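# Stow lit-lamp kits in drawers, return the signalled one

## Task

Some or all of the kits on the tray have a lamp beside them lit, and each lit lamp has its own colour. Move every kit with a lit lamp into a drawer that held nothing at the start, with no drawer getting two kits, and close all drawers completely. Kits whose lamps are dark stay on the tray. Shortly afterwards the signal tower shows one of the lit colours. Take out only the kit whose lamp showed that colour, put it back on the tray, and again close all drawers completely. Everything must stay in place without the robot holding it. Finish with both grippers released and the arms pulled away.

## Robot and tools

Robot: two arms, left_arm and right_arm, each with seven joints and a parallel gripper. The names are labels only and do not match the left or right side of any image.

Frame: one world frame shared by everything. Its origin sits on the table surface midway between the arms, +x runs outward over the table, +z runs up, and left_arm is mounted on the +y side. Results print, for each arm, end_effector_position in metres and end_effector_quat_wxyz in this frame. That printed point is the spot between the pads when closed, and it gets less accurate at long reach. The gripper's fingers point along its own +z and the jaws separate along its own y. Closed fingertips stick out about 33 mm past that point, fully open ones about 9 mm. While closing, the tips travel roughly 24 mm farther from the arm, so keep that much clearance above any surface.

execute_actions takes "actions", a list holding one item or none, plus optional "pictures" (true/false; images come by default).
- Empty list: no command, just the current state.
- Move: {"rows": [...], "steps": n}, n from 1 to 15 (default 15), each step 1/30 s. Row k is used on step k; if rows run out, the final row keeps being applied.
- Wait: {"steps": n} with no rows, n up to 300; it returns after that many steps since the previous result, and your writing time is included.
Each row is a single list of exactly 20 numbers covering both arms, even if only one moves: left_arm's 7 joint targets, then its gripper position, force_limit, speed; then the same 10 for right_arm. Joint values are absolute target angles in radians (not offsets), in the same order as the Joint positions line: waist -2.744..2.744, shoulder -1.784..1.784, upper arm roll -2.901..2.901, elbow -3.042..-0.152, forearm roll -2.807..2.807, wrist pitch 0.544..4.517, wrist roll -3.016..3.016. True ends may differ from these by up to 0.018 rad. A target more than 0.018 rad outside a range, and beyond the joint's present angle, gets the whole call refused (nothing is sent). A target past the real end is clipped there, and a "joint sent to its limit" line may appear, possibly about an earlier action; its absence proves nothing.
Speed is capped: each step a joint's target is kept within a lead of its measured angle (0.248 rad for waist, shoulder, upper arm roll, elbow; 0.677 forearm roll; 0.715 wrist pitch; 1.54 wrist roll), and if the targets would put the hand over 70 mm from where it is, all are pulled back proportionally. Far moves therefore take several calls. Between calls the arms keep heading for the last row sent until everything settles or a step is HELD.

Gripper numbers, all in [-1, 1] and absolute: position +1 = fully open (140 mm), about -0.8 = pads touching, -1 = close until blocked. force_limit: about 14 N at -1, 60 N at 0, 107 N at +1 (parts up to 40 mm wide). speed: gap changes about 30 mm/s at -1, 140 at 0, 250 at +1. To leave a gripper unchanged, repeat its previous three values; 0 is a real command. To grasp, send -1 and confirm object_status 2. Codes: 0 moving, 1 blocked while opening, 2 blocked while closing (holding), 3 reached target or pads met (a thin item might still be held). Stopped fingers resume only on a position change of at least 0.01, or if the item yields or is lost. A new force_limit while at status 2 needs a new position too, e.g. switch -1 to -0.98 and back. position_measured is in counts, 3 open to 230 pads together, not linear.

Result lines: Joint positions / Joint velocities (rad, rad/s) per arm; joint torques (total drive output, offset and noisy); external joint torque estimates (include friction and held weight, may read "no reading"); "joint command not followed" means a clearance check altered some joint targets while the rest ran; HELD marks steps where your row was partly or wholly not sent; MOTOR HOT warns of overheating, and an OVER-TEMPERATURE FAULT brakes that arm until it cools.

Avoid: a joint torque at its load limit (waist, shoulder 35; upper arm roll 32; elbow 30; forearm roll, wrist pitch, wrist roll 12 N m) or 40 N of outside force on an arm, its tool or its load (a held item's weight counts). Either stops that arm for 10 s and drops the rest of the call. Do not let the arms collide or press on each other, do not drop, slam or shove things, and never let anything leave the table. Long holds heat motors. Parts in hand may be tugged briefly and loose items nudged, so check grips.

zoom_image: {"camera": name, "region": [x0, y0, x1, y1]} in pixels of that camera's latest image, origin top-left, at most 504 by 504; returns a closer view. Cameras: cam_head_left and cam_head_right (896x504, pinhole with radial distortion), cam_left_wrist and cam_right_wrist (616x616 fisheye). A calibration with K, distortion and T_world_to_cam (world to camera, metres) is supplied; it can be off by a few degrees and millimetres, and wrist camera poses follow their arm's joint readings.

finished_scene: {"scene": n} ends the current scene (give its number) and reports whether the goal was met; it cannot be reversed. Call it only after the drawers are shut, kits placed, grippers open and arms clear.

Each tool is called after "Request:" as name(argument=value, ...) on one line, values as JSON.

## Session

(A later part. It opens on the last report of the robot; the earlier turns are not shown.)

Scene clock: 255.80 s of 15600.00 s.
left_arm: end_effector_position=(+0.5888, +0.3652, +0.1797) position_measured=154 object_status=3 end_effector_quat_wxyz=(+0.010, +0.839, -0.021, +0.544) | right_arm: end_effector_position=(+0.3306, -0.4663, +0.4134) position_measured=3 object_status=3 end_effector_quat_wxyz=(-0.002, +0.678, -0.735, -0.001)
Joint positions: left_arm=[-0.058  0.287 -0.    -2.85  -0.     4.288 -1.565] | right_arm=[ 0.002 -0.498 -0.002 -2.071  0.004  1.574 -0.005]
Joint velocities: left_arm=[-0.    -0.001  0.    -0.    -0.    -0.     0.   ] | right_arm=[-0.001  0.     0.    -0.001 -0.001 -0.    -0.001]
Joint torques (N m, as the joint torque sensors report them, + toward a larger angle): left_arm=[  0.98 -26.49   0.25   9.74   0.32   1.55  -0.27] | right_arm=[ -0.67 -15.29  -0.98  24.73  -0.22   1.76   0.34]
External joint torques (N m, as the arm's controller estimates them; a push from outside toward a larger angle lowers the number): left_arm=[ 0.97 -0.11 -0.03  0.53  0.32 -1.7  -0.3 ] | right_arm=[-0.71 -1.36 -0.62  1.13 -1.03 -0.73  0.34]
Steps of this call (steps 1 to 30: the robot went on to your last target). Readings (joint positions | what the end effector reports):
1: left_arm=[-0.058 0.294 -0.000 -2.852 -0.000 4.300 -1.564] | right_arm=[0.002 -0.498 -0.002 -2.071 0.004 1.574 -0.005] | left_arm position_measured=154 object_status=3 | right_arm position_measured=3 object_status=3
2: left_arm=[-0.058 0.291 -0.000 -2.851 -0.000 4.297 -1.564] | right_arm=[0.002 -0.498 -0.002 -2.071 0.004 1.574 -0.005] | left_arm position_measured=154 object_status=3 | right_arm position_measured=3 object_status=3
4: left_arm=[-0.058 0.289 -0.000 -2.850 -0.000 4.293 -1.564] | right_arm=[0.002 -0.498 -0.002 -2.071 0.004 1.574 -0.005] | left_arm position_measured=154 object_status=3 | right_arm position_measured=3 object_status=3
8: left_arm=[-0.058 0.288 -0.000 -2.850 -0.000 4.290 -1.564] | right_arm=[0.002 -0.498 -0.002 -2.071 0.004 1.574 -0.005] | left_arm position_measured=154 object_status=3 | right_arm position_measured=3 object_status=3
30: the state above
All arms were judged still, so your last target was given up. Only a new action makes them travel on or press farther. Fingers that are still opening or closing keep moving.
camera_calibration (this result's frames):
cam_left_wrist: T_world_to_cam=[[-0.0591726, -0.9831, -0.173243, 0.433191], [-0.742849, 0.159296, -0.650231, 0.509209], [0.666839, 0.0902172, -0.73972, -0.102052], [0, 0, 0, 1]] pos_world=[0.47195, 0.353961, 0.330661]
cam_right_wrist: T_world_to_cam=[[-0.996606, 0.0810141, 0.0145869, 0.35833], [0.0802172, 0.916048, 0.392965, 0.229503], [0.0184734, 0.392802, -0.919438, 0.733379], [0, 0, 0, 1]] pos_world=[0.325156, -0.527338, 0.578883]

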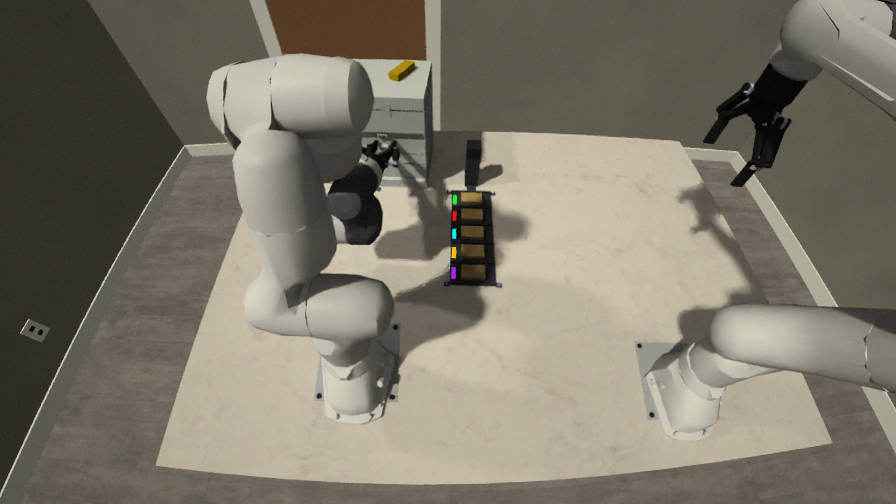

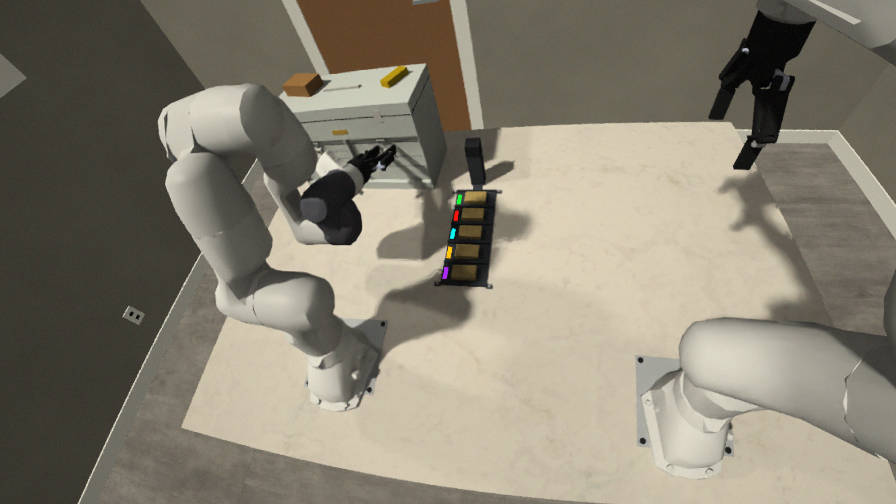

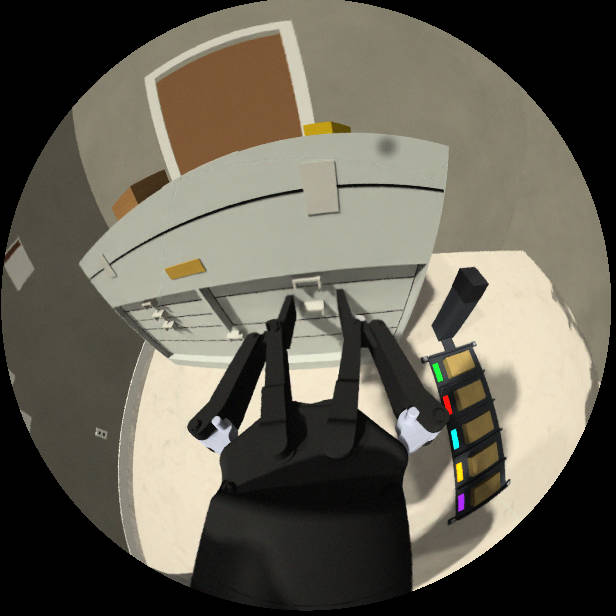

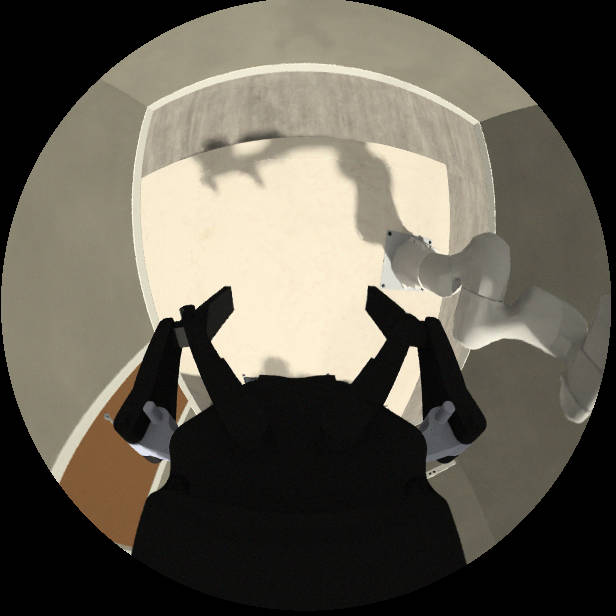

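Request:
execute_actions(actions=[{"rows":[[-0.055,0.284,0,-2.865,0,4.288,-1.571,-0.2,0,0, 0,-0.5,0,-2.07,0,1.571,0,1,0,0],[-0.055,0.284,0,-2.865,0,4.288,-1.571,-0.2,0,0, 0,-0.5,0,-2.07,0,1.571,0,1,0,0],[-0.055,0.284,0,-2.865,0,4.288,-1.571,-0.2,0,0, 0,-0.5,0,-2.07,0,1.571,0,1,0,0],[-0.055,0.284,0,-2.865,0,4.288,-1.571,-0.2,0,0, 0,-0.5,0,-2.07,0,1.571,0,1,0,0],[-0.055,0.284,0,-2.865,0,4.288,-1.571,-0.2,0,0, 0,-0.5,0,-2.07,0,1.571,0,1,0,0],[-0.055,0.284,0,-2.865,0,4.288,-1.571,-1,-0.3,-0.5, 0,-0.5,0,-2.07,0,1.571,0,1,0,0]],"steps":15}], pictures=false)

Request:
execute_actions(actions=[{"steps":20}], pictures=false)

Scene clock: 277.17 s of 15600.00 s.
left_arm: end_effector_position=(+0.5833, +0.3703, +0.1752) position_measured=194 object_status=0 end_effector_quat_wxyz=(+0.007, +0.842, -0.017, +0.539) | right_arm: end_effector_position=(+0.3306, -0.4663, +0.4134) position_measured=3 object_status=3 end_effector_quat_wxyz=(-0.002, +0.678, -0.735, -0.001)
Joint positions: left_arm=[-0.053  0.285  0.002 -2.864 -0.003  4.289 -1.565] | right_arm=[ 0.002 -0.498 -0.002 -2.071  0.004  1.574 -0.005]
Joint velocities: left_arm=[ 0.001 -0.     0.    -0.002 -0.     0.001 -0.   ] | right_arm=[-0.001  0.     0.001  0.     0.    -0.001 -0.001]
Joint torques (N m, as the joint torque sensors report them, + toward a larger angle): left_arm=[ -1.78 -27.45  -0.8    7.96   0.96   3.22  -0.26] | right_arm=[ -0.83 -15.71  -0.69  24.57  -0.28   1.84   0.44]
External joint torques (N m, as the arm's controller estimates them; a push from outside toward a larger angle lowers the number): left_arm=[-1.8  -1.44 -1.12 -0.99  0.96 -0.03 -0.28] | right_arm=[-0.85 -1.62 -0.31  0.86 -1.09 -0.66  0.44]
Steps of this call (steps 1 to 90: nothing new was sent; then 17.87 s passed at rest; steps 91 to 105: all 15 steps of this action). Readings (joint positions | what the end effector reports):
91: left_arm=[-0.058 0.286 -0.000 -2.853 -0.000 4.288 -1.565] | right_arm=[0.002 -0.498 -0.002 -2.071 0.004 1.574 -0.005] | left_arm position_measured=154 object_status=3 | right_arm position_measured=3 object_status=3
92: left_arm=[-0.058 0.286 -0.000 -2.856 -0.000 4.288 -1.565] | right_arm=[0.002 -0.498 -0.002 -2.071 0.004 1.574 -0.005] | left_arm position_measured=154 object_status=3 | right_arm position_measured=3 object_status=3
94: left_arm=[-0.058 0.286 -0.000 -2.861 -0.000 4.288 -1.565] | right_arm=[0.002 -0.498 -0.002 -2.071 0.004 1.574 -0.005] | left_arm position_measured=154 object_status=3 | right_arm position_measured=3 object_status=3
98: left_arm=[-0.058 0.286 -0.000 -2.863 -0.000 4.288 -1.565] | right_arm=[0.002 -0.498 -0.002 -2.071 0.004 1.574 -0.005] | left_arm position_measured=163 object_status=0 | right_arm position_measured=3 object_status=3
105: the state above

Scene clock: 277.83 s of 15600.00 s.
left_arm: end_effector_position=(+0.5832, +0.3703, +0.1752) position_measured=194 object_status=2 end_effector_quat_wxyz=(+0.007, +0.842, -0.017, +0.539) | right_arm: end_effector_position=(+0.3306, -0.4663, +0.4134) position_measured=3 object_status=3 end_effector_quat_wxyz=(-0.002, +0.678, -0.735, -0.001)
Joint positions: left_arm=[-0.053  0.285  0.002 -2.864 -0.003  4.289 -1.565] | right_arm=[ 0.002 -0.498 -0.002 -2.071  0.004  1.574 -0.005]
Joint velocities: left_arm=[-0.001  0.001 -0.     0.     0.001  0.    -0.   ] | right_arm=[ 0.     0.    -0.001  0.001 -0.001  0.    -0.   ]
Joint torques (N m, as the joint torque sensors report them, + toward a larger angle): left_arm=[ -1.62 -27.06  -0.54   8.57   0.98   3.28  -0.12] | right_arm=[ -1.1  -15.41  -0.47  24.65  -0.23   1.82   0.41]
External joint torques (N m, as the arm's controller estimates them; a push from outside toward a larger angle lowers the number): left_arm=[-1.65 -0.91 -0.86 -0.42  0.99  0.   -0.14] | right_arm=[-1.05 -1.38  0.01  0.96 -1.04 -0.69  0.41]
Steps of this call (steps 1 to 15: the robot went on to your last target; steps 16 to 20: nothing new was sent). Readings (joint positions | what the end effector reports):
1: left_arm=[-0.053 0.285 0.002 -2.864 -0.003 4.289 -1.565] | right_arm=[0.002 -0.498 -0.002 -2.071 0.004 1.574 -0.005] | left_arm position_measured=194 object_status=0 | right_arm position_measured=3 object_status=3
2: left_arm=[-0.053 0.285 0.002 -2.864 -0.003 4.289 -1.565] | right_arm=[0.002 -0.498 -0.002 -2.071 0.004 1.574 -0.005] | left_arm position_measured=194 object_status=0 | right_arm position_measured=3 object_status=3
4: left_arm=[-0.053 0.285 0.002 -2.864 -0.003 4.289 -1.565] | right_arm=[0.002 -0.498 -0.002 -2.071 0.004 1.574 -0.005] | left_arm position_measured=194 object_status=0 | right_arm position_measured=3 object_status=3
8: left_arm=[-0.053 0.285 0.002 -2.864 -0.003 4.289 -1.565] | right_arm=[0.002 -0.498 -0.002 -2.071 0.004 1.574 -0.005] | left_arm position_measured=194 object_status=2 | right_arm position_measured=3 object_status=3
20: the state above
All arms were judged still, so your last target was given up. Only a new action makes them travel on or press farther. Fingers that are still opening or closing keep moving.

Request:
execute_actions(actions=[{"rows":[[-0.048,0.281,0,-2.874,0,4.297,-1.571,-1,-0.3,-0.5, 0,-0.5,0,-2.07,0,1.571,0,1,0,0],[-0.048,0.279,0,-2.882,0,4.304,-1.571,-1,-0.3,-0.5, 0,-0.5,0,-2.07,0,1.571,0,1,0,0],[-0.048,0.277,0,-2.889,0,4.311,-1.571,-1,-0.3,-0.5, 0,-0.5,0,-2.07,0,1.571,0,1,0,0],[-0.048,0.275,0,-2.897,0,4.317,-1.571,-1,-0.3,-0.5, 0,-0.5,0,-2.07,0,1.571,0,1,0,0],[-0.048,0.272,0,-2.905,0,4.323,-1.571,-1,-0.3,-0.5, 0,-0.5,0,-2.07,0,1.571,0,1,0,0],[-0.048,0.270,0,-2.912,0,4.329,-1.571,-1,-0.3,-0.5, 0,-0.5,0,-2.07,0,1.571,0,1,0,0],[-0.048,0.268,0,-2.920,0,4.335,-1.571,-1,-0.3,-0.5, 0,-0.5,0,-2.07,0,1.571,0,1,0,0],[-0.048,0.266,0,-2.928,0,4.341,-1.571,-1,-0.3,-0.5, 0,-0.5,0,-2.07,0,1.571,0,1,0,0],[-0.048,0.263,0,-2.935,0,4.347,-1.571,-1,-0.3,-0.5, 0,-0.5,0,-2.07,0,1.571,0,1,0,0],[-0.048,0.261,0,-2.943,0,4.353,-1.571,-1,-0.3,-0.5, 0,-0.5,0,-2.07,0,1.571,0,1,0,0],[-0.048,0.258,0,-2.951,0,4.358,-1.571,-1,-0.3,-0.5, 0,-0.5,0,-2.07,0,1.571,0,1,0,0],[-0.048,0.256,0,-2.958,0,4.358,-1.571,-1,-0.3,-0.5, 0,-0.5,0,-2.07,0,1.571,0,1,0,0]],"steps":15}], pictures=false)

Request:
execute_actions(actions=[{"steps":20}])

Scene clock: 300.23 s of 15600.00 s.
left_arm: end_effector_position=(+0.5530, +0.3723, +0.1755) position_measured=194 object_status=2 end_effector_quat_wxyz=(+0.007, +0.842, -0.017, +0.539) | right_arm: end_effector_position=(+0.3306, -0.4663, +0.4134) position_measured=3 object_status=3 end_effector_quat_wxyz=(-0.002, +0.678, -0.735, -0.001)
Joint positions: left_arm=[-0.051  0.258  0.002 -2.95  -0.002  4.347 -1.565] | right_arm=[ 0.002 -0.498 -0.002 -2.071  0.004  1.574 -0.005]
Joint velocities: left_arm=[ 0.    -0.009  0.001 -0.062 -0.     0.057  0.001] | right_arm=[-0.001 -0.001 -0.     0.     0.001  0.001  0.   ]
Joint torques (N m, as the joint torque sensors report them, + toward a larger angle): left_arm=[  1.41 -24.81  -0.82   6.43   0.57   3.64  -0.16] | right_arm=[ -0.63 -15.83  -0.8   24.61  -0.26   1.87   0.42]
External joint torques (N m, as the arm's controller estimates them; a push from outside toward a larger angle lowers the number): left_arm=[ 1.49 -0.71 -1.   -1.92  0.59  0.33 -0.19] | right_arm=[-0.63 -1.81 -0.38  0.94 -1.07 -0.63  0.42]
Steps of this call (steps 1 to 90: nothing new was sent; then 18.90 s passed at rest; steps 91 to 105: all 15 steps of this action). Readings (joint positions | what the end effector reports):
91: left_arm=[-0.053 0.284 0.002 -2.866 -0.003 4.289 -1.565] | right_arm=[0.002 -0.498 -0.002 -2.071 0.004 1.574 -0.005] | left_arm position_measured=194 object_status=2 | right_arm position_measured=3 object_status=3
92: left_arm=[-0.053 0.283 0.002 -2.869 -0.002 4.291 -1.565] | right_arm=[0.002 -0.498 -0.002 -2.071 0.004 1.574 -0.005] | left_arm position_measured=194 object_status=2 | right_arm position_measured=3 object_status=3
94: left_arm=[-0.052 0.280 0.002 -2.879 -0.002 4.298 -1.565] | right_arm=[0.002 -0.498 -0.002 -2.071 0.004 1.574 -0.005] | left_arm position_measured=194 object_status=2 | right_arm position_measured=3 object_status=3
98: left_arm=[-0.052 0.271 0.002 -2.907 -0.002 4.317 -1.565] | right_arm=[0.002 -0.498 -0.002 -2.071 0.004 1.574 -0.005] | left_arm position_measured=194 object_status=2 | right_arm position_measured=3 object_status=3
105: the state above

Scene clock: 300.90 s of 15600.00 s.
left_arm: end_effector_position=(+0.5511, +0.3725, +0.1756) position_measured=194 object_status=2 end_effector_quat_wxyz=(+0.007, +0.842, -0.017, +0.540) | right_arm: end_effector_position=(+0.3306, -0.4663, +0.4134) position_measured=3 object_status=3 end_effector_quat_wxyz=(-0.002, +0.678, -0.735, -0.001)
Joint positions: left_arm=[-0.051  0.258  0.002 -2.955 -0.002  4.352 -1.565] | right_arm=[ 0.002 -0.498 -0.002 -2.071  0.004  1.574 -0.005]
Joint velocities: left_arm=[ 0.001  0.    -0.    -0.001 -0.     0.001 -0.001] | right_arm=[ 0.     0.001 -0.001  0.    -0.001  0.001  0.001]
Joint torques (N m, as the joint torque sensors report them, + toward a larger angle): left_arm=[  0.84 -24.61  -0.2    5.15   0.68   4.24  -0.2 ] | right_arm=[ -0.48 -16.01  -0.73  24.76  -0.21   1.88   0.38]
External joint torques (N m, as the arm's controller estimates them; a push from outside toward a larger angle lowers the number): left_arm=[ 0.86 -0.7  -0.45 -2.48  0.74  0.97 -0.23] | right_arm=[-0.47 -2.05 -0.29  1.13 -1.01 -0.62  0.38]
Steps of this call (steps 1 to 15: the robot went on to your last target; steps 16 to 20: nothing new was sent). Readings (joint positions | what the end effector reports):
1: left_arm=[-0.051 0.258 0.002 -2.952 -0.002 4.348 -1.565] | right_arm=[0.002 -0.498 -0.002 -2.071 0.004 1.574 -0.005] | left_arm position_measured=194 object_status=2 | right_arm position_measured=3 object_status=3
2: left_arm=[-0.051 0.258 0.002 -2.953 -0.002 4.350 -1.565] | right_arm=[0.002 -0.498 -0.002 -2.071 0.004 1.574 -0.005] | left_arm position_measured=194 object_status=2 | right_arm position_measured=3 object_status=3
4: left_arm=[-0.051 0.258 0.002 -2.954 -0.002 4.351 -1.565] | right_arm=[0.002 -0.498 -0.002 -2.071 0.004 1.574 -0.005] | left_arm position_measured=194 object_status=2 | right_arm position_measured=3 object_status=3
8: left_arm=[-0.051 0.258 0.002 -2.955 -0.002 4.352 -1.565] | right_arm=[0.002 -0.498 -0.002 -2.071 0.004 1.574 -0.005] | left_arm position_measured=194 object_status=2 | right_arm position_measured=3 object_status=3
20: the state above
All arms were judged still, so your last target was given up. Only a new action makes them travel on or press farther. Fingers that are still opening or closing keep moving.
camera_calibration (this result's frames):
cam_left_wrist: T_world_to_cam=[[-0.0504096, -0.983518, -0.173638, 0.432809], [-0.751885, 0.151807, -0.641579, 0.483589], [0.657364, 0.0982144, -0.747145, -0.0770876], [0, 0, 0, 1]] pos_world=[0.436096, 0.359834, 0.327817]
cam_right_wrist: T_world_to_cam=[[-0.996606, 0.0810267, 0.0145362, 0.358358], [0.0802096, 0.916065, 0.392928, 0.229522], [0.0185215, 0.39276, -0.919454, 0.733384], [0, 0, 0, 1]] pos_world=[0.325148, -0.527337, 0.578919]

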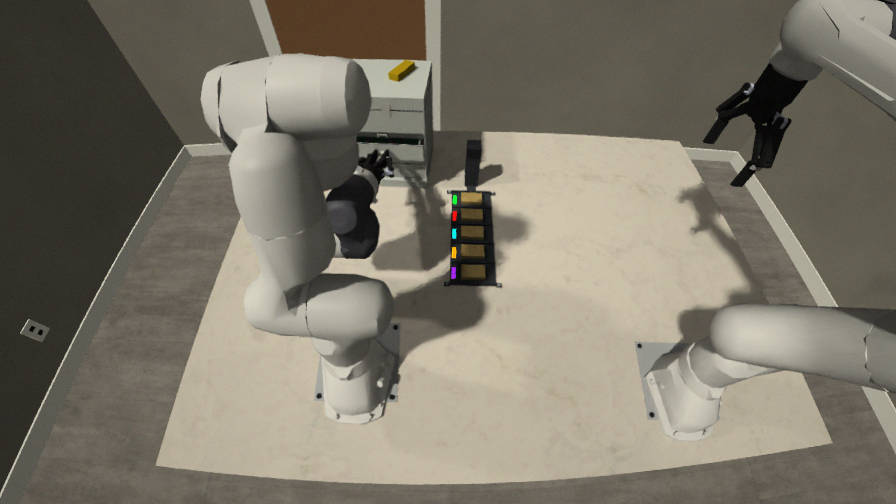

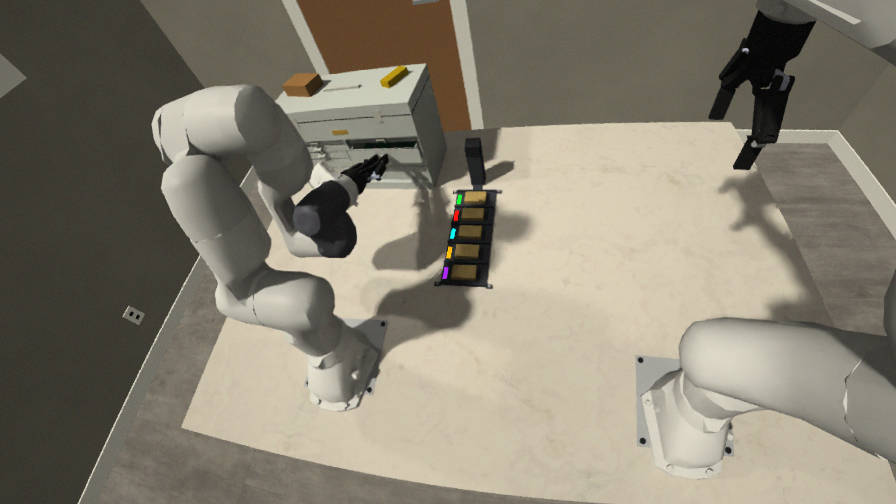

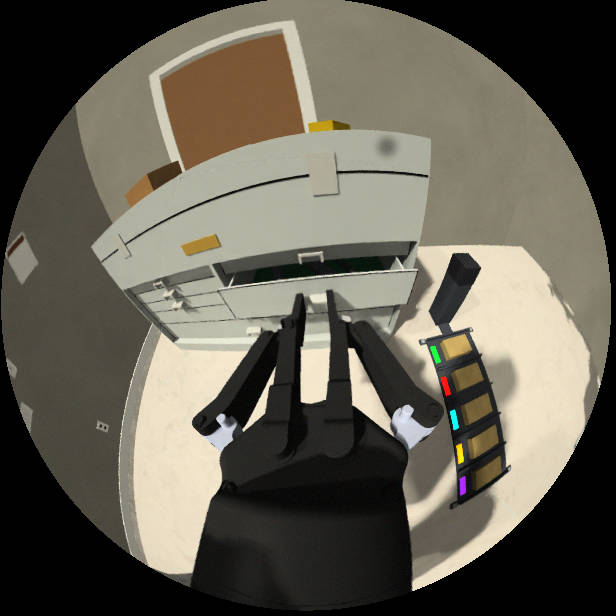

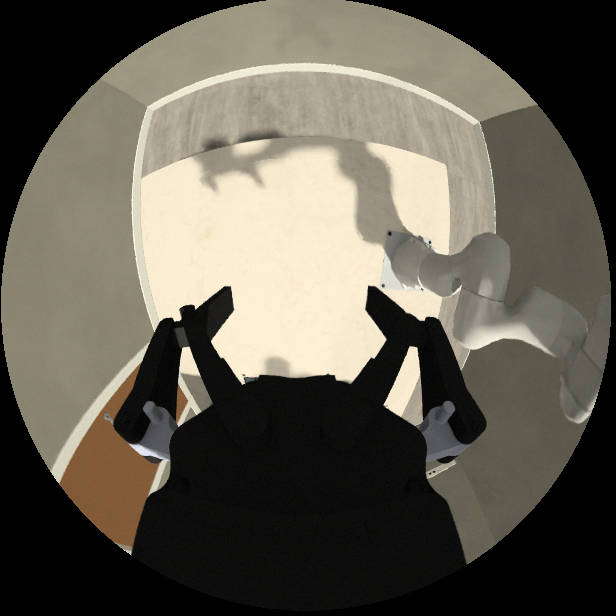

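Request:
execute_actions(actions=[{"rows":[[-0.048,0.258,0,-2.957,0,4.352,-1.571,-0.3,-0.3,0, 0,-0.5,0,-2.07,0,1.571,0,1,0,0],[-0.048,0.258,0,-2.957,0,4.352,-1.571,-0.3,-0.3,0, 0,-0.5,0,-2.07,0,1.571,0,1,0,0],[-0.048,0.258,0,-2.957,0,4.352,-1.571,-0.3,-0.3,0, 0,-0.5,0,-2.07,0,1.571,0,1,0,0],[-0.048,0.258,0,-2.957,0,4.352,-1.571,-0.3,-0.3,0, 0,-0.5,0,-2.07,0,1.571,0,1,0,0],[-0.048,0.23,0,-2.957,0,4.0,-1.571,-0.3,-0.3,0, 0,-0.5,0,-2.07,0,1.571,0,1,0,0],[-0.048,0.19,0,-2.957,0,3.9,-1.571,-0.3,-0.3,0, 0,-0.5,0,-2.07,0,1.571,0,1,0,0],[-0.048,0.15,0,-2.957,0,3.8,-1.571,-0.3,-0.3,0, 0,-0.5,0,-2.07,0,1.571,0,1,0,0],[-0.048,0.11,0,-2.957,0,3.7,-1.571,-0.3,-0.3,0, 0,-0.5,0,-2.07,0,1.571,0,1,0,0],[-0.048,0.07,0,-2.957,0,3.61,-1.571,-0.3,-0.3,0, 0,-0.5,0,-2.07,0,1.571,0,1,0,0],[-0.048,0.03,0,-2.957,0,3.61,-1.571,-0.3,-0.3,0, 0,-0.5,0,-2.07,0,1.571,0,1,0,0],[-0.048,-0.01,0,-2.957,0,3.61,-1.571,-0.3,-0.3,0, 0,-0.5,0,-2.07,0,1.571,0,1,0,0],[-0.048,-0.05,0,-2.957,0,3.61,-1.571,-0.3,-0.3,0, 0,-0.5,0,-2.07,0,1.571,0,1,0,0],[-0.048,-0.09,0,-2.957,0,3.61,-1.571,-0.3,-0.3,0, 0,-0.5,0,-2.07,0,1.571,0,1,0,0],[-0.048,-0.12,0,-2.957,0,3.61,-1.571,-0.3,-0.3,0, 0,-0.5,0,-2.07,0,1.571,0,1,0,0],[-0.048,-0.14,0,-2.957,0,3.61,-1.571,-0.3,-0.3,0, 0,-0.5,0,-2.07,0,1.571,0,1,0,0]],"steps":15}], pictures=false)

Request:
execute_actions(actions=[{"rows":[[-0.048,-0.16,0,-2.957,0,3.4,-1.571,-0.3,-0.3,0, 0,-0.5,0,-2.07,0,1.571,0,1,0,0],[-0.048,-0.18,0,-2.95,0,3.3,-1.571,-0.3,-0.3,0, 0,-0.5,0,-2.07,0,1.571,0,1,0,0],[-0.048,-0.19,0,-2.94,0,3.2,-1.571,-0.3,-0.3,0, 0,-0.5,0,-2.07,0,1.571,0,1,0,0],[-0.048,-0.195,0,-2.92,0,3.1,-1.571,-0.3,-0.3,0, 0,-0.5,0,-2.07,0,1.571,0,1,0,0],[-0.048,-0.20,0,-2.90,0,3.01,-1.571,-0.3,-0.3,0, 0,-0.5,0,-2.07,0,1.571,0,1,0,0],[-0.048,-0.205,0,-2.88,0,3.01,-1.571,-0.3,-0.3,0, 0,-0.5,0,-2.07,0,1.571,0,1,0,0],[-0.048,-0.21,0,-2.86,0,3.01,-1.571,-0.3,-0.3,0, 0,-0.5,0,-2.07,0,1.571,0,1,0,0],[-0.048,-0.213,0,-2.84,0,3.01,-1.571,-0.3,-0.3,0, 0,-0.5,0,-2.07,0,1.571,0,1,0,0],[-0.048,-0.216,0,-2.82,0,3.01,-1.571,-0.3,-0.3,0, 0,-0.5,0,-2.07,0,1.571,0,1,0,0],[-0.048,-0.22,0,-2.80,0,3.01,-1.571,-0.3,-0.3,0, 0,-0.5,0,-2.07,0,1.571,0,1,0,0],[-0.048,-0.223,0,-2.78,0,3.01,-1.571,-0.3,-0.3,0, 0,-0.5,0,-2.07,0,1.571,0,1,0,0],[-0.048,-0.226,0,-2.765,0,3.01,-1.571,-0.3,-0.3,0, 0,-0.5,0,-2.07,0,1.571,0,1,0,0],[-0.048,-0.228,0,-2.75,0,3.01,-1.571,-0.3,-0.3,0, 0,-0.5,0,-2.07,0,1.571,0,1,0,0],[-0.048,-0.23,0,-2.74,0,3.01,-1.571,-0.3,-0.3,0, 0,-0.5,0,-2.07,0,1.571,0,1,0,0]],"steps":15}], pictures=false)

Request:
execute_actions(actions=[{"rows":[[-0.048,-0.232,0,-2.73,0,3.009,-1.571,-0.3,-0.3,0, 0,-0.5,0,-2.07,0,1.571,0,1,0,0],[-0.048,-0.232,0,-2.73,0,3.009,-1.571,-0.3,-0.3,0, 0,-0.5,0,-2.07,0,1.571,0,1,0,0],[-0.048,-0.232,0,-2.72,0,3.009,-1.571,-0.3,-0.3,0, 0,-0.5,0,-2.07,0,1.571,0,1,0,0],[-0.048,-0.232,0,-2.72,0,3.009,-1.571,-0.3,-0.3,0, 0,-0.5,0,-2.07,0,1.571,0,1,0,0],[-0.048,-0.232,0,-2.71,0,3.009,-1.571,-0.3,-0.3,0, 0,-0.5,0,-2.07,0,1.571,0,1,0,0],[-0.048,-0.232,0,-2.71,0,3.009,-1.571,-0.3,-0.3,0, 0,-0.5,0,-2.07,0,1.571,0,1,0,0],[-0.048,-0.233,0,-2.702,0,3.009,-1.571,-0.3,-0.3,0, 0,-0.5,0,-2.07,0,1.571,0,1,0,0]],"steps":15}])

Scene clock: 371.97 s of 15600.00 s.
left_arm: end_effector_position=(+0.5471, +0.3725, +0.1665) position_measured=167 object_status=3 end_effector_quat_wxyz=(+0.006, +0.906, -0.017, +0.423) | right_arm: end_effector_position=(+0.3306, -0.4663, +0.4134) position_measured=3 object_status=3 end_effector_quat_wxyz=(-0.002, +0.678, -0.735, -0.001)
Joint positions: left_arm=[-0.051 -0.073  0.002 -2.957 -0.002  3.757 -1.565] | right_arm=[ 0.002 -0.499 -0.002 -2.071  0.004  1.574 -0.005]
Joint velocities: left_arm=[-0.001 -0.967 -0.     0.041 -0.    -0.825  0.   ] | right_arm=[-0.     0.001 -0.    -0.     0.     0.    -0.001]
Joint torques (N m, as the joint torque sensors report them, + toward a larger angle): left_arm=[  0.98 -12.01  -0.65  12.16   0.92   1.93  -0.29] | right_arm=[ -1.13 -15.69  -0.68  24.77  -0.18   1.84   0.37]
External joint torques (N m, as the arm's controller estimates them; a push from outside toward a larger angle lowers the number): left_arm=[ 1.09 -1.07 -0.46  0.66  0.65 -0.75 -0.31] | right_arm=[-1.12 -1.67 -0.26  1.1  -0.98 -0.66  0.37]
Steps of this call (steps 1 to 90: nothing new was sent; then 67.57 s passed at rest; steps 91 to 105: all 15 steps of this action). Readings (joint positions | what the end effector reports):
91: left_arm=[-0.051 0.258 0.002 -2.955 -0.002 4.353 -1.565] | right_arm=[0.002 -0.499 -0.002 -2.071 0.004 1.574 -0.005] | left_arm position_measured=194 object_status=0 | right_arm position_measured=3 object_status=3
92: left_arm=[-0.051 0.258 0.002 -2.955 -0.002 4.352 -1.565] | right_arm=[0.002 -0.499 -0.002 -2.071 0.004 1.574 -0.005] | left_arm position_measured=192 object_status=0 | right_arm position_measured=3 object_status=3
94: left_arm=[-0.051 0.258 0.002 -2.955 -0.002 4.352 -1.565] | right_arm=[0.002 -0.499 -0.002 -2.071 0.004 1.574 -0.005] | left_arm position_measured=172 object_status=0 | right_arm position_measured=3 object_status=3
98: left_arm=[-0.051 0.203 0.002 -2.957 -0.002 4.146 -1.565] | right_arm=[0.002 -0.499 -0.002 -2.071 0.004 1.574 -0.005] | left_arm position_measured=167 object_status=0 | right_arm position_measured=3 object_status=3
105: the state above

Scene clock: 372.47 s of 15600.00 s.
left_arm: end_effector_position=(+0.5478, +0.3720, +0.1657) position_measured=167 object_status=3 end_effector_quat_wxyz=(+0.004, +0.962, -0.019, +0.271) | right_arm: end_effector_position=(+0.3306, -0.4663, +0.4134) position_measured=3 object_status=3 end_effector_quat_wxyz=(-0.002, +0.678, -0.735, -0.001)
Joint positions: left_arm=[-0.051 -0.225  0.002 -2.759 -0.002  3.083 -1.565] | right_arm=[ 0.002 -0.499 -0.002 -2.071  0.004  1.574 -0.005]
Joint velocities: left_arm=[ 0.001 -0.09   0.     0.315 -0.    -0.387  0.001] | right_arm=[-0.001 -0.001 -0.     0.001  0.001  0.001  0.001]
Joint torques (N m, as the joint torque sensors report them, + toward a larger angle): left_arm=[  0.31 -18.73  -0.56  16.84   1.15   2.05  -0.21] | right_arm=[ -0.81 -15.83  -0.79  24.75  -0.2    1.87   0.4 ]
External joint torques (N m, as the arm's controller estimates them; a push from outside toward a larger angle lowers the number): left_arm=[ 0.22 -1.83 -0.42  1.08  0.72 -0.67 -0.22] | right_arm=[-0.74 -1.72 -0.29  1.   -1.   -0.65  0.4 ]
Steps of this call (steps 1 to 15: all 15 steps of this action). Readings (joint positions | what the end effector reports):
1: left_arm=[-0.051 -0.104 0.002 -2.954 -0.002 3.700 -1.565] | right_arm=[0.002 -0.499 -0.002 -2.071 0.004 1.574 -0.005] | left_arm position_measured=167 object_status=3 | right_arm position_measured=3 object_status=3
2: left_arm=[-0.051 -0.127 0.002 -2.952 -0.002 3.645 -1.565] | right_arm=[0.002 -0.499 -0.002 -2.071 0.004 1.574 -0.005] | left_arm position_measured=167 object_status=3 | right_arm position_measured=3 object_status=3
4: left_arm=[-0.051 -0.154 0.002 -2.944 -0.002 3.541 -1.565] | right_arm=[0.002 -0.499 -0.002 -2.071 0.004 1.574 -0.005] | left_arm position_measured=167 object_status=3 | right_arm position_measured=3 object_status=3
8: left_arm=[-0.051 -0.190 0.002 -2.888 -0.002 3.289 -1.565] | right_arm=[0.002 -0.499 -0.002 -2.071 0.004 1.574 -0.005] | left_arm position_measured=167 object_status=3 | right_arm position_measured=3 object_status=3
15: the state above

Scene clock: 372.97 s of 15600.00 s.
left_arm: end_effector_position=(+0.5606, +0.3716, +0.1826) position_measured=167 object_status=3 end_effector_quat_wxyz=(+0.004, +0.963, -0.019, +0.269) | right_arm: end_effector_position=(+0.3306, -0.4663, +0.4134) position_measured=3 object_status=3 end_effector_quat_wxyz=(-0.002, +0.678, -0.735, -0.001)
Joint positions: left_arm=[-0.051 -0.231  0.002 -2.704 -0.002  3.017 -1.565] | right_arm=[ 0.002 -0.499 -0.002 -2.071  0.004  1.574 -0.005]
Joint velocities: left_arm=[ 0.001 -0.001  0.     0.002  0.002 -0.021 -0.002] | right_arm=[-0.001  0.    -0.002  0.001  0.001 -0.     0.   ]
Joint torques (N m, as the joint torque sensors report them, + toward a larger angle): left_arm=[  1.01 -21.43  -0.44  21.04   1.25   2.83  -0.25] | right_arm=[ -0.72 -15.51  -0.43  24.47  -0.18   1.86   0.4 ]
External joint torques (N m, as the arm's controller estimates them; a push from outside toward a larger angle lowers the number): left_arm=[ 0.95 -0.59 -0.26 -0.06  0.71 -0.59 -0.26] | right_arm=[-0.65 -1.55  0.08  0.82 -0.98 -0.65  0.4 ]
Steps of this call (steps 1 to 15: all 15 steps of this action). Readings (joint positions | what the end effector reports):
1: left_arm=[-0.051 -0.228 0.002 -2.749 -0.002 3.071 -1.565] | right_arm=[0.002 -0.499 -0.002 -2.071 0.004 1.574 -0.005] | left_arm position_measured=167 object_status=3 | right_arm position_measured=3 object_status=3
2: left_arm=[-0.051 -0.229 0.002 -2.742 -0.002 3.061 -1.565] | right_arm=[0.002 -0.499 -0.002 -2.071 0.004 1.574 -0.005] | left_arm position_measured=167 object_status=3 | right_arm position_measured=3 object_status=3
4: left_arm=[-0.051 -0.230 0.002 -2.730 -0.002 3.046 -1.565] | right_arm=[0.002 -0.499 -0.002 -2.071 0.004 1.574 -0.005] | left_arm position_measured=167 object_status=3 | right_arm position_measured=3 object_status=3
8: left_arm=[-0.051 -0.231 0.002 -2.711 -0.002 3.028 -1.565] | right_arm=[0.002 -0.499 -0.002 -2.071 0.004 1.574 -0.005] | left_arm position_measured=167 object_status=3 | right_arm position_measured=3 object_status=3
15: the state above
camera_calibration (this result's frames):
cam_left_wrist: T_world_to_cam=[[-0.144619, -0.980693, -0.131632, 0.477702], [-0.981425, 0.159114, -0.10718, 0.523733], [0.126055, 0.113687, -0.985487, 0.257664], [0, 0, 0, 1]] pos_world=[0.55061, 0.355853, 0.372939]
cam_right_wrist: T_world_to_cam=[[-0.996606, 0.0810316, 0.0145126, 0.35837], [0.0802052, 0.916072, 0.39291, 0.229532], [0.0185435, 0.392741, -0.919462, 0.733386], [0, 0, 0, 1]] pos_world=[0.325145, -0.527337, 0.578935]

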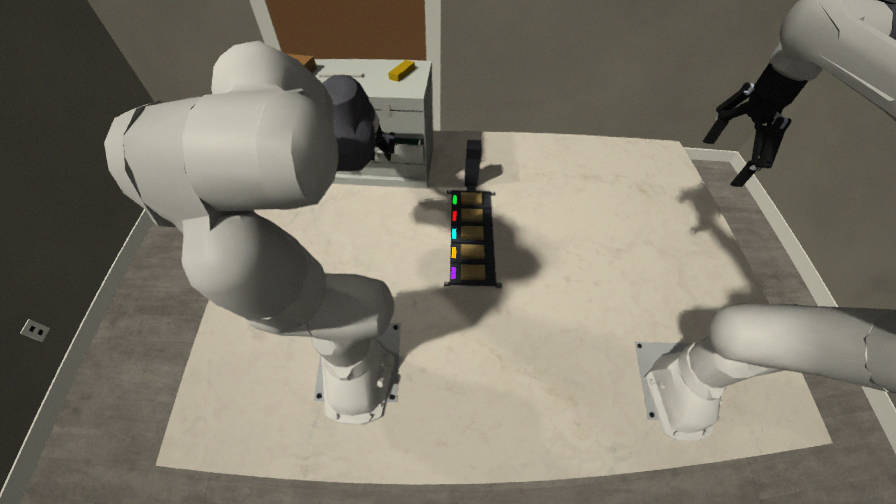

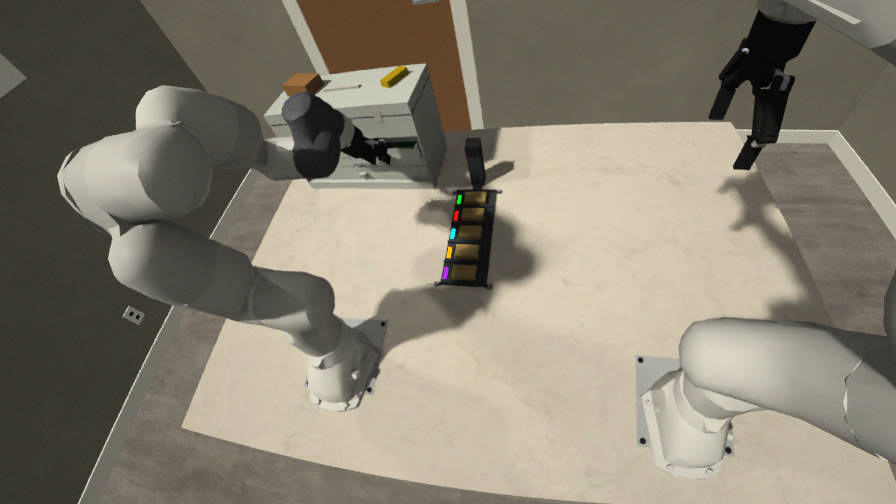

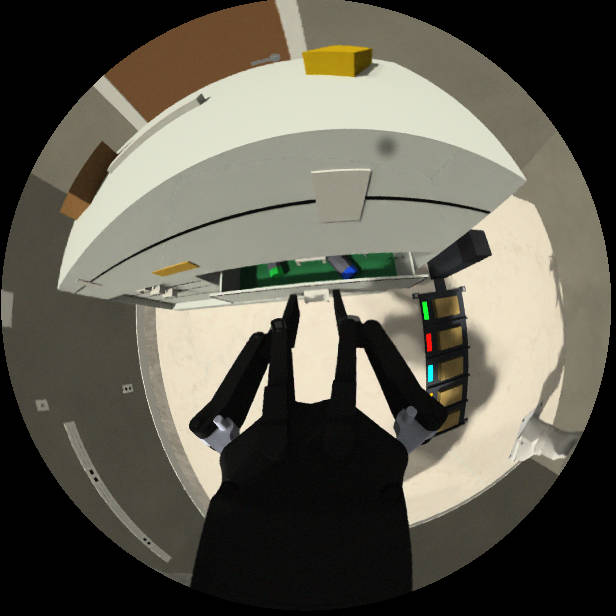

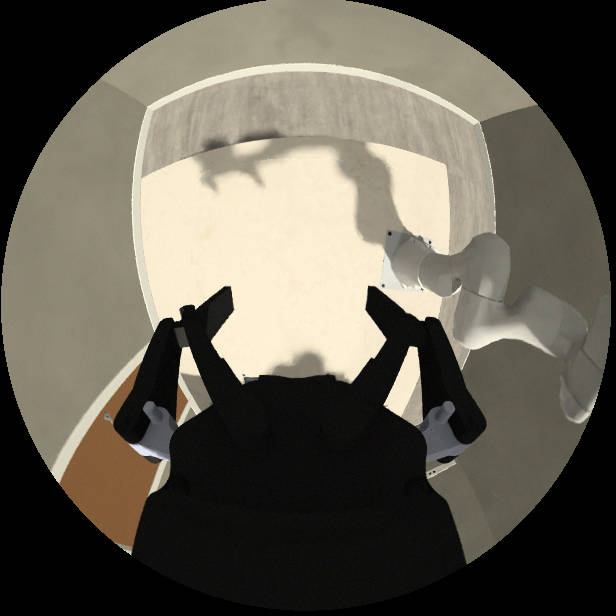

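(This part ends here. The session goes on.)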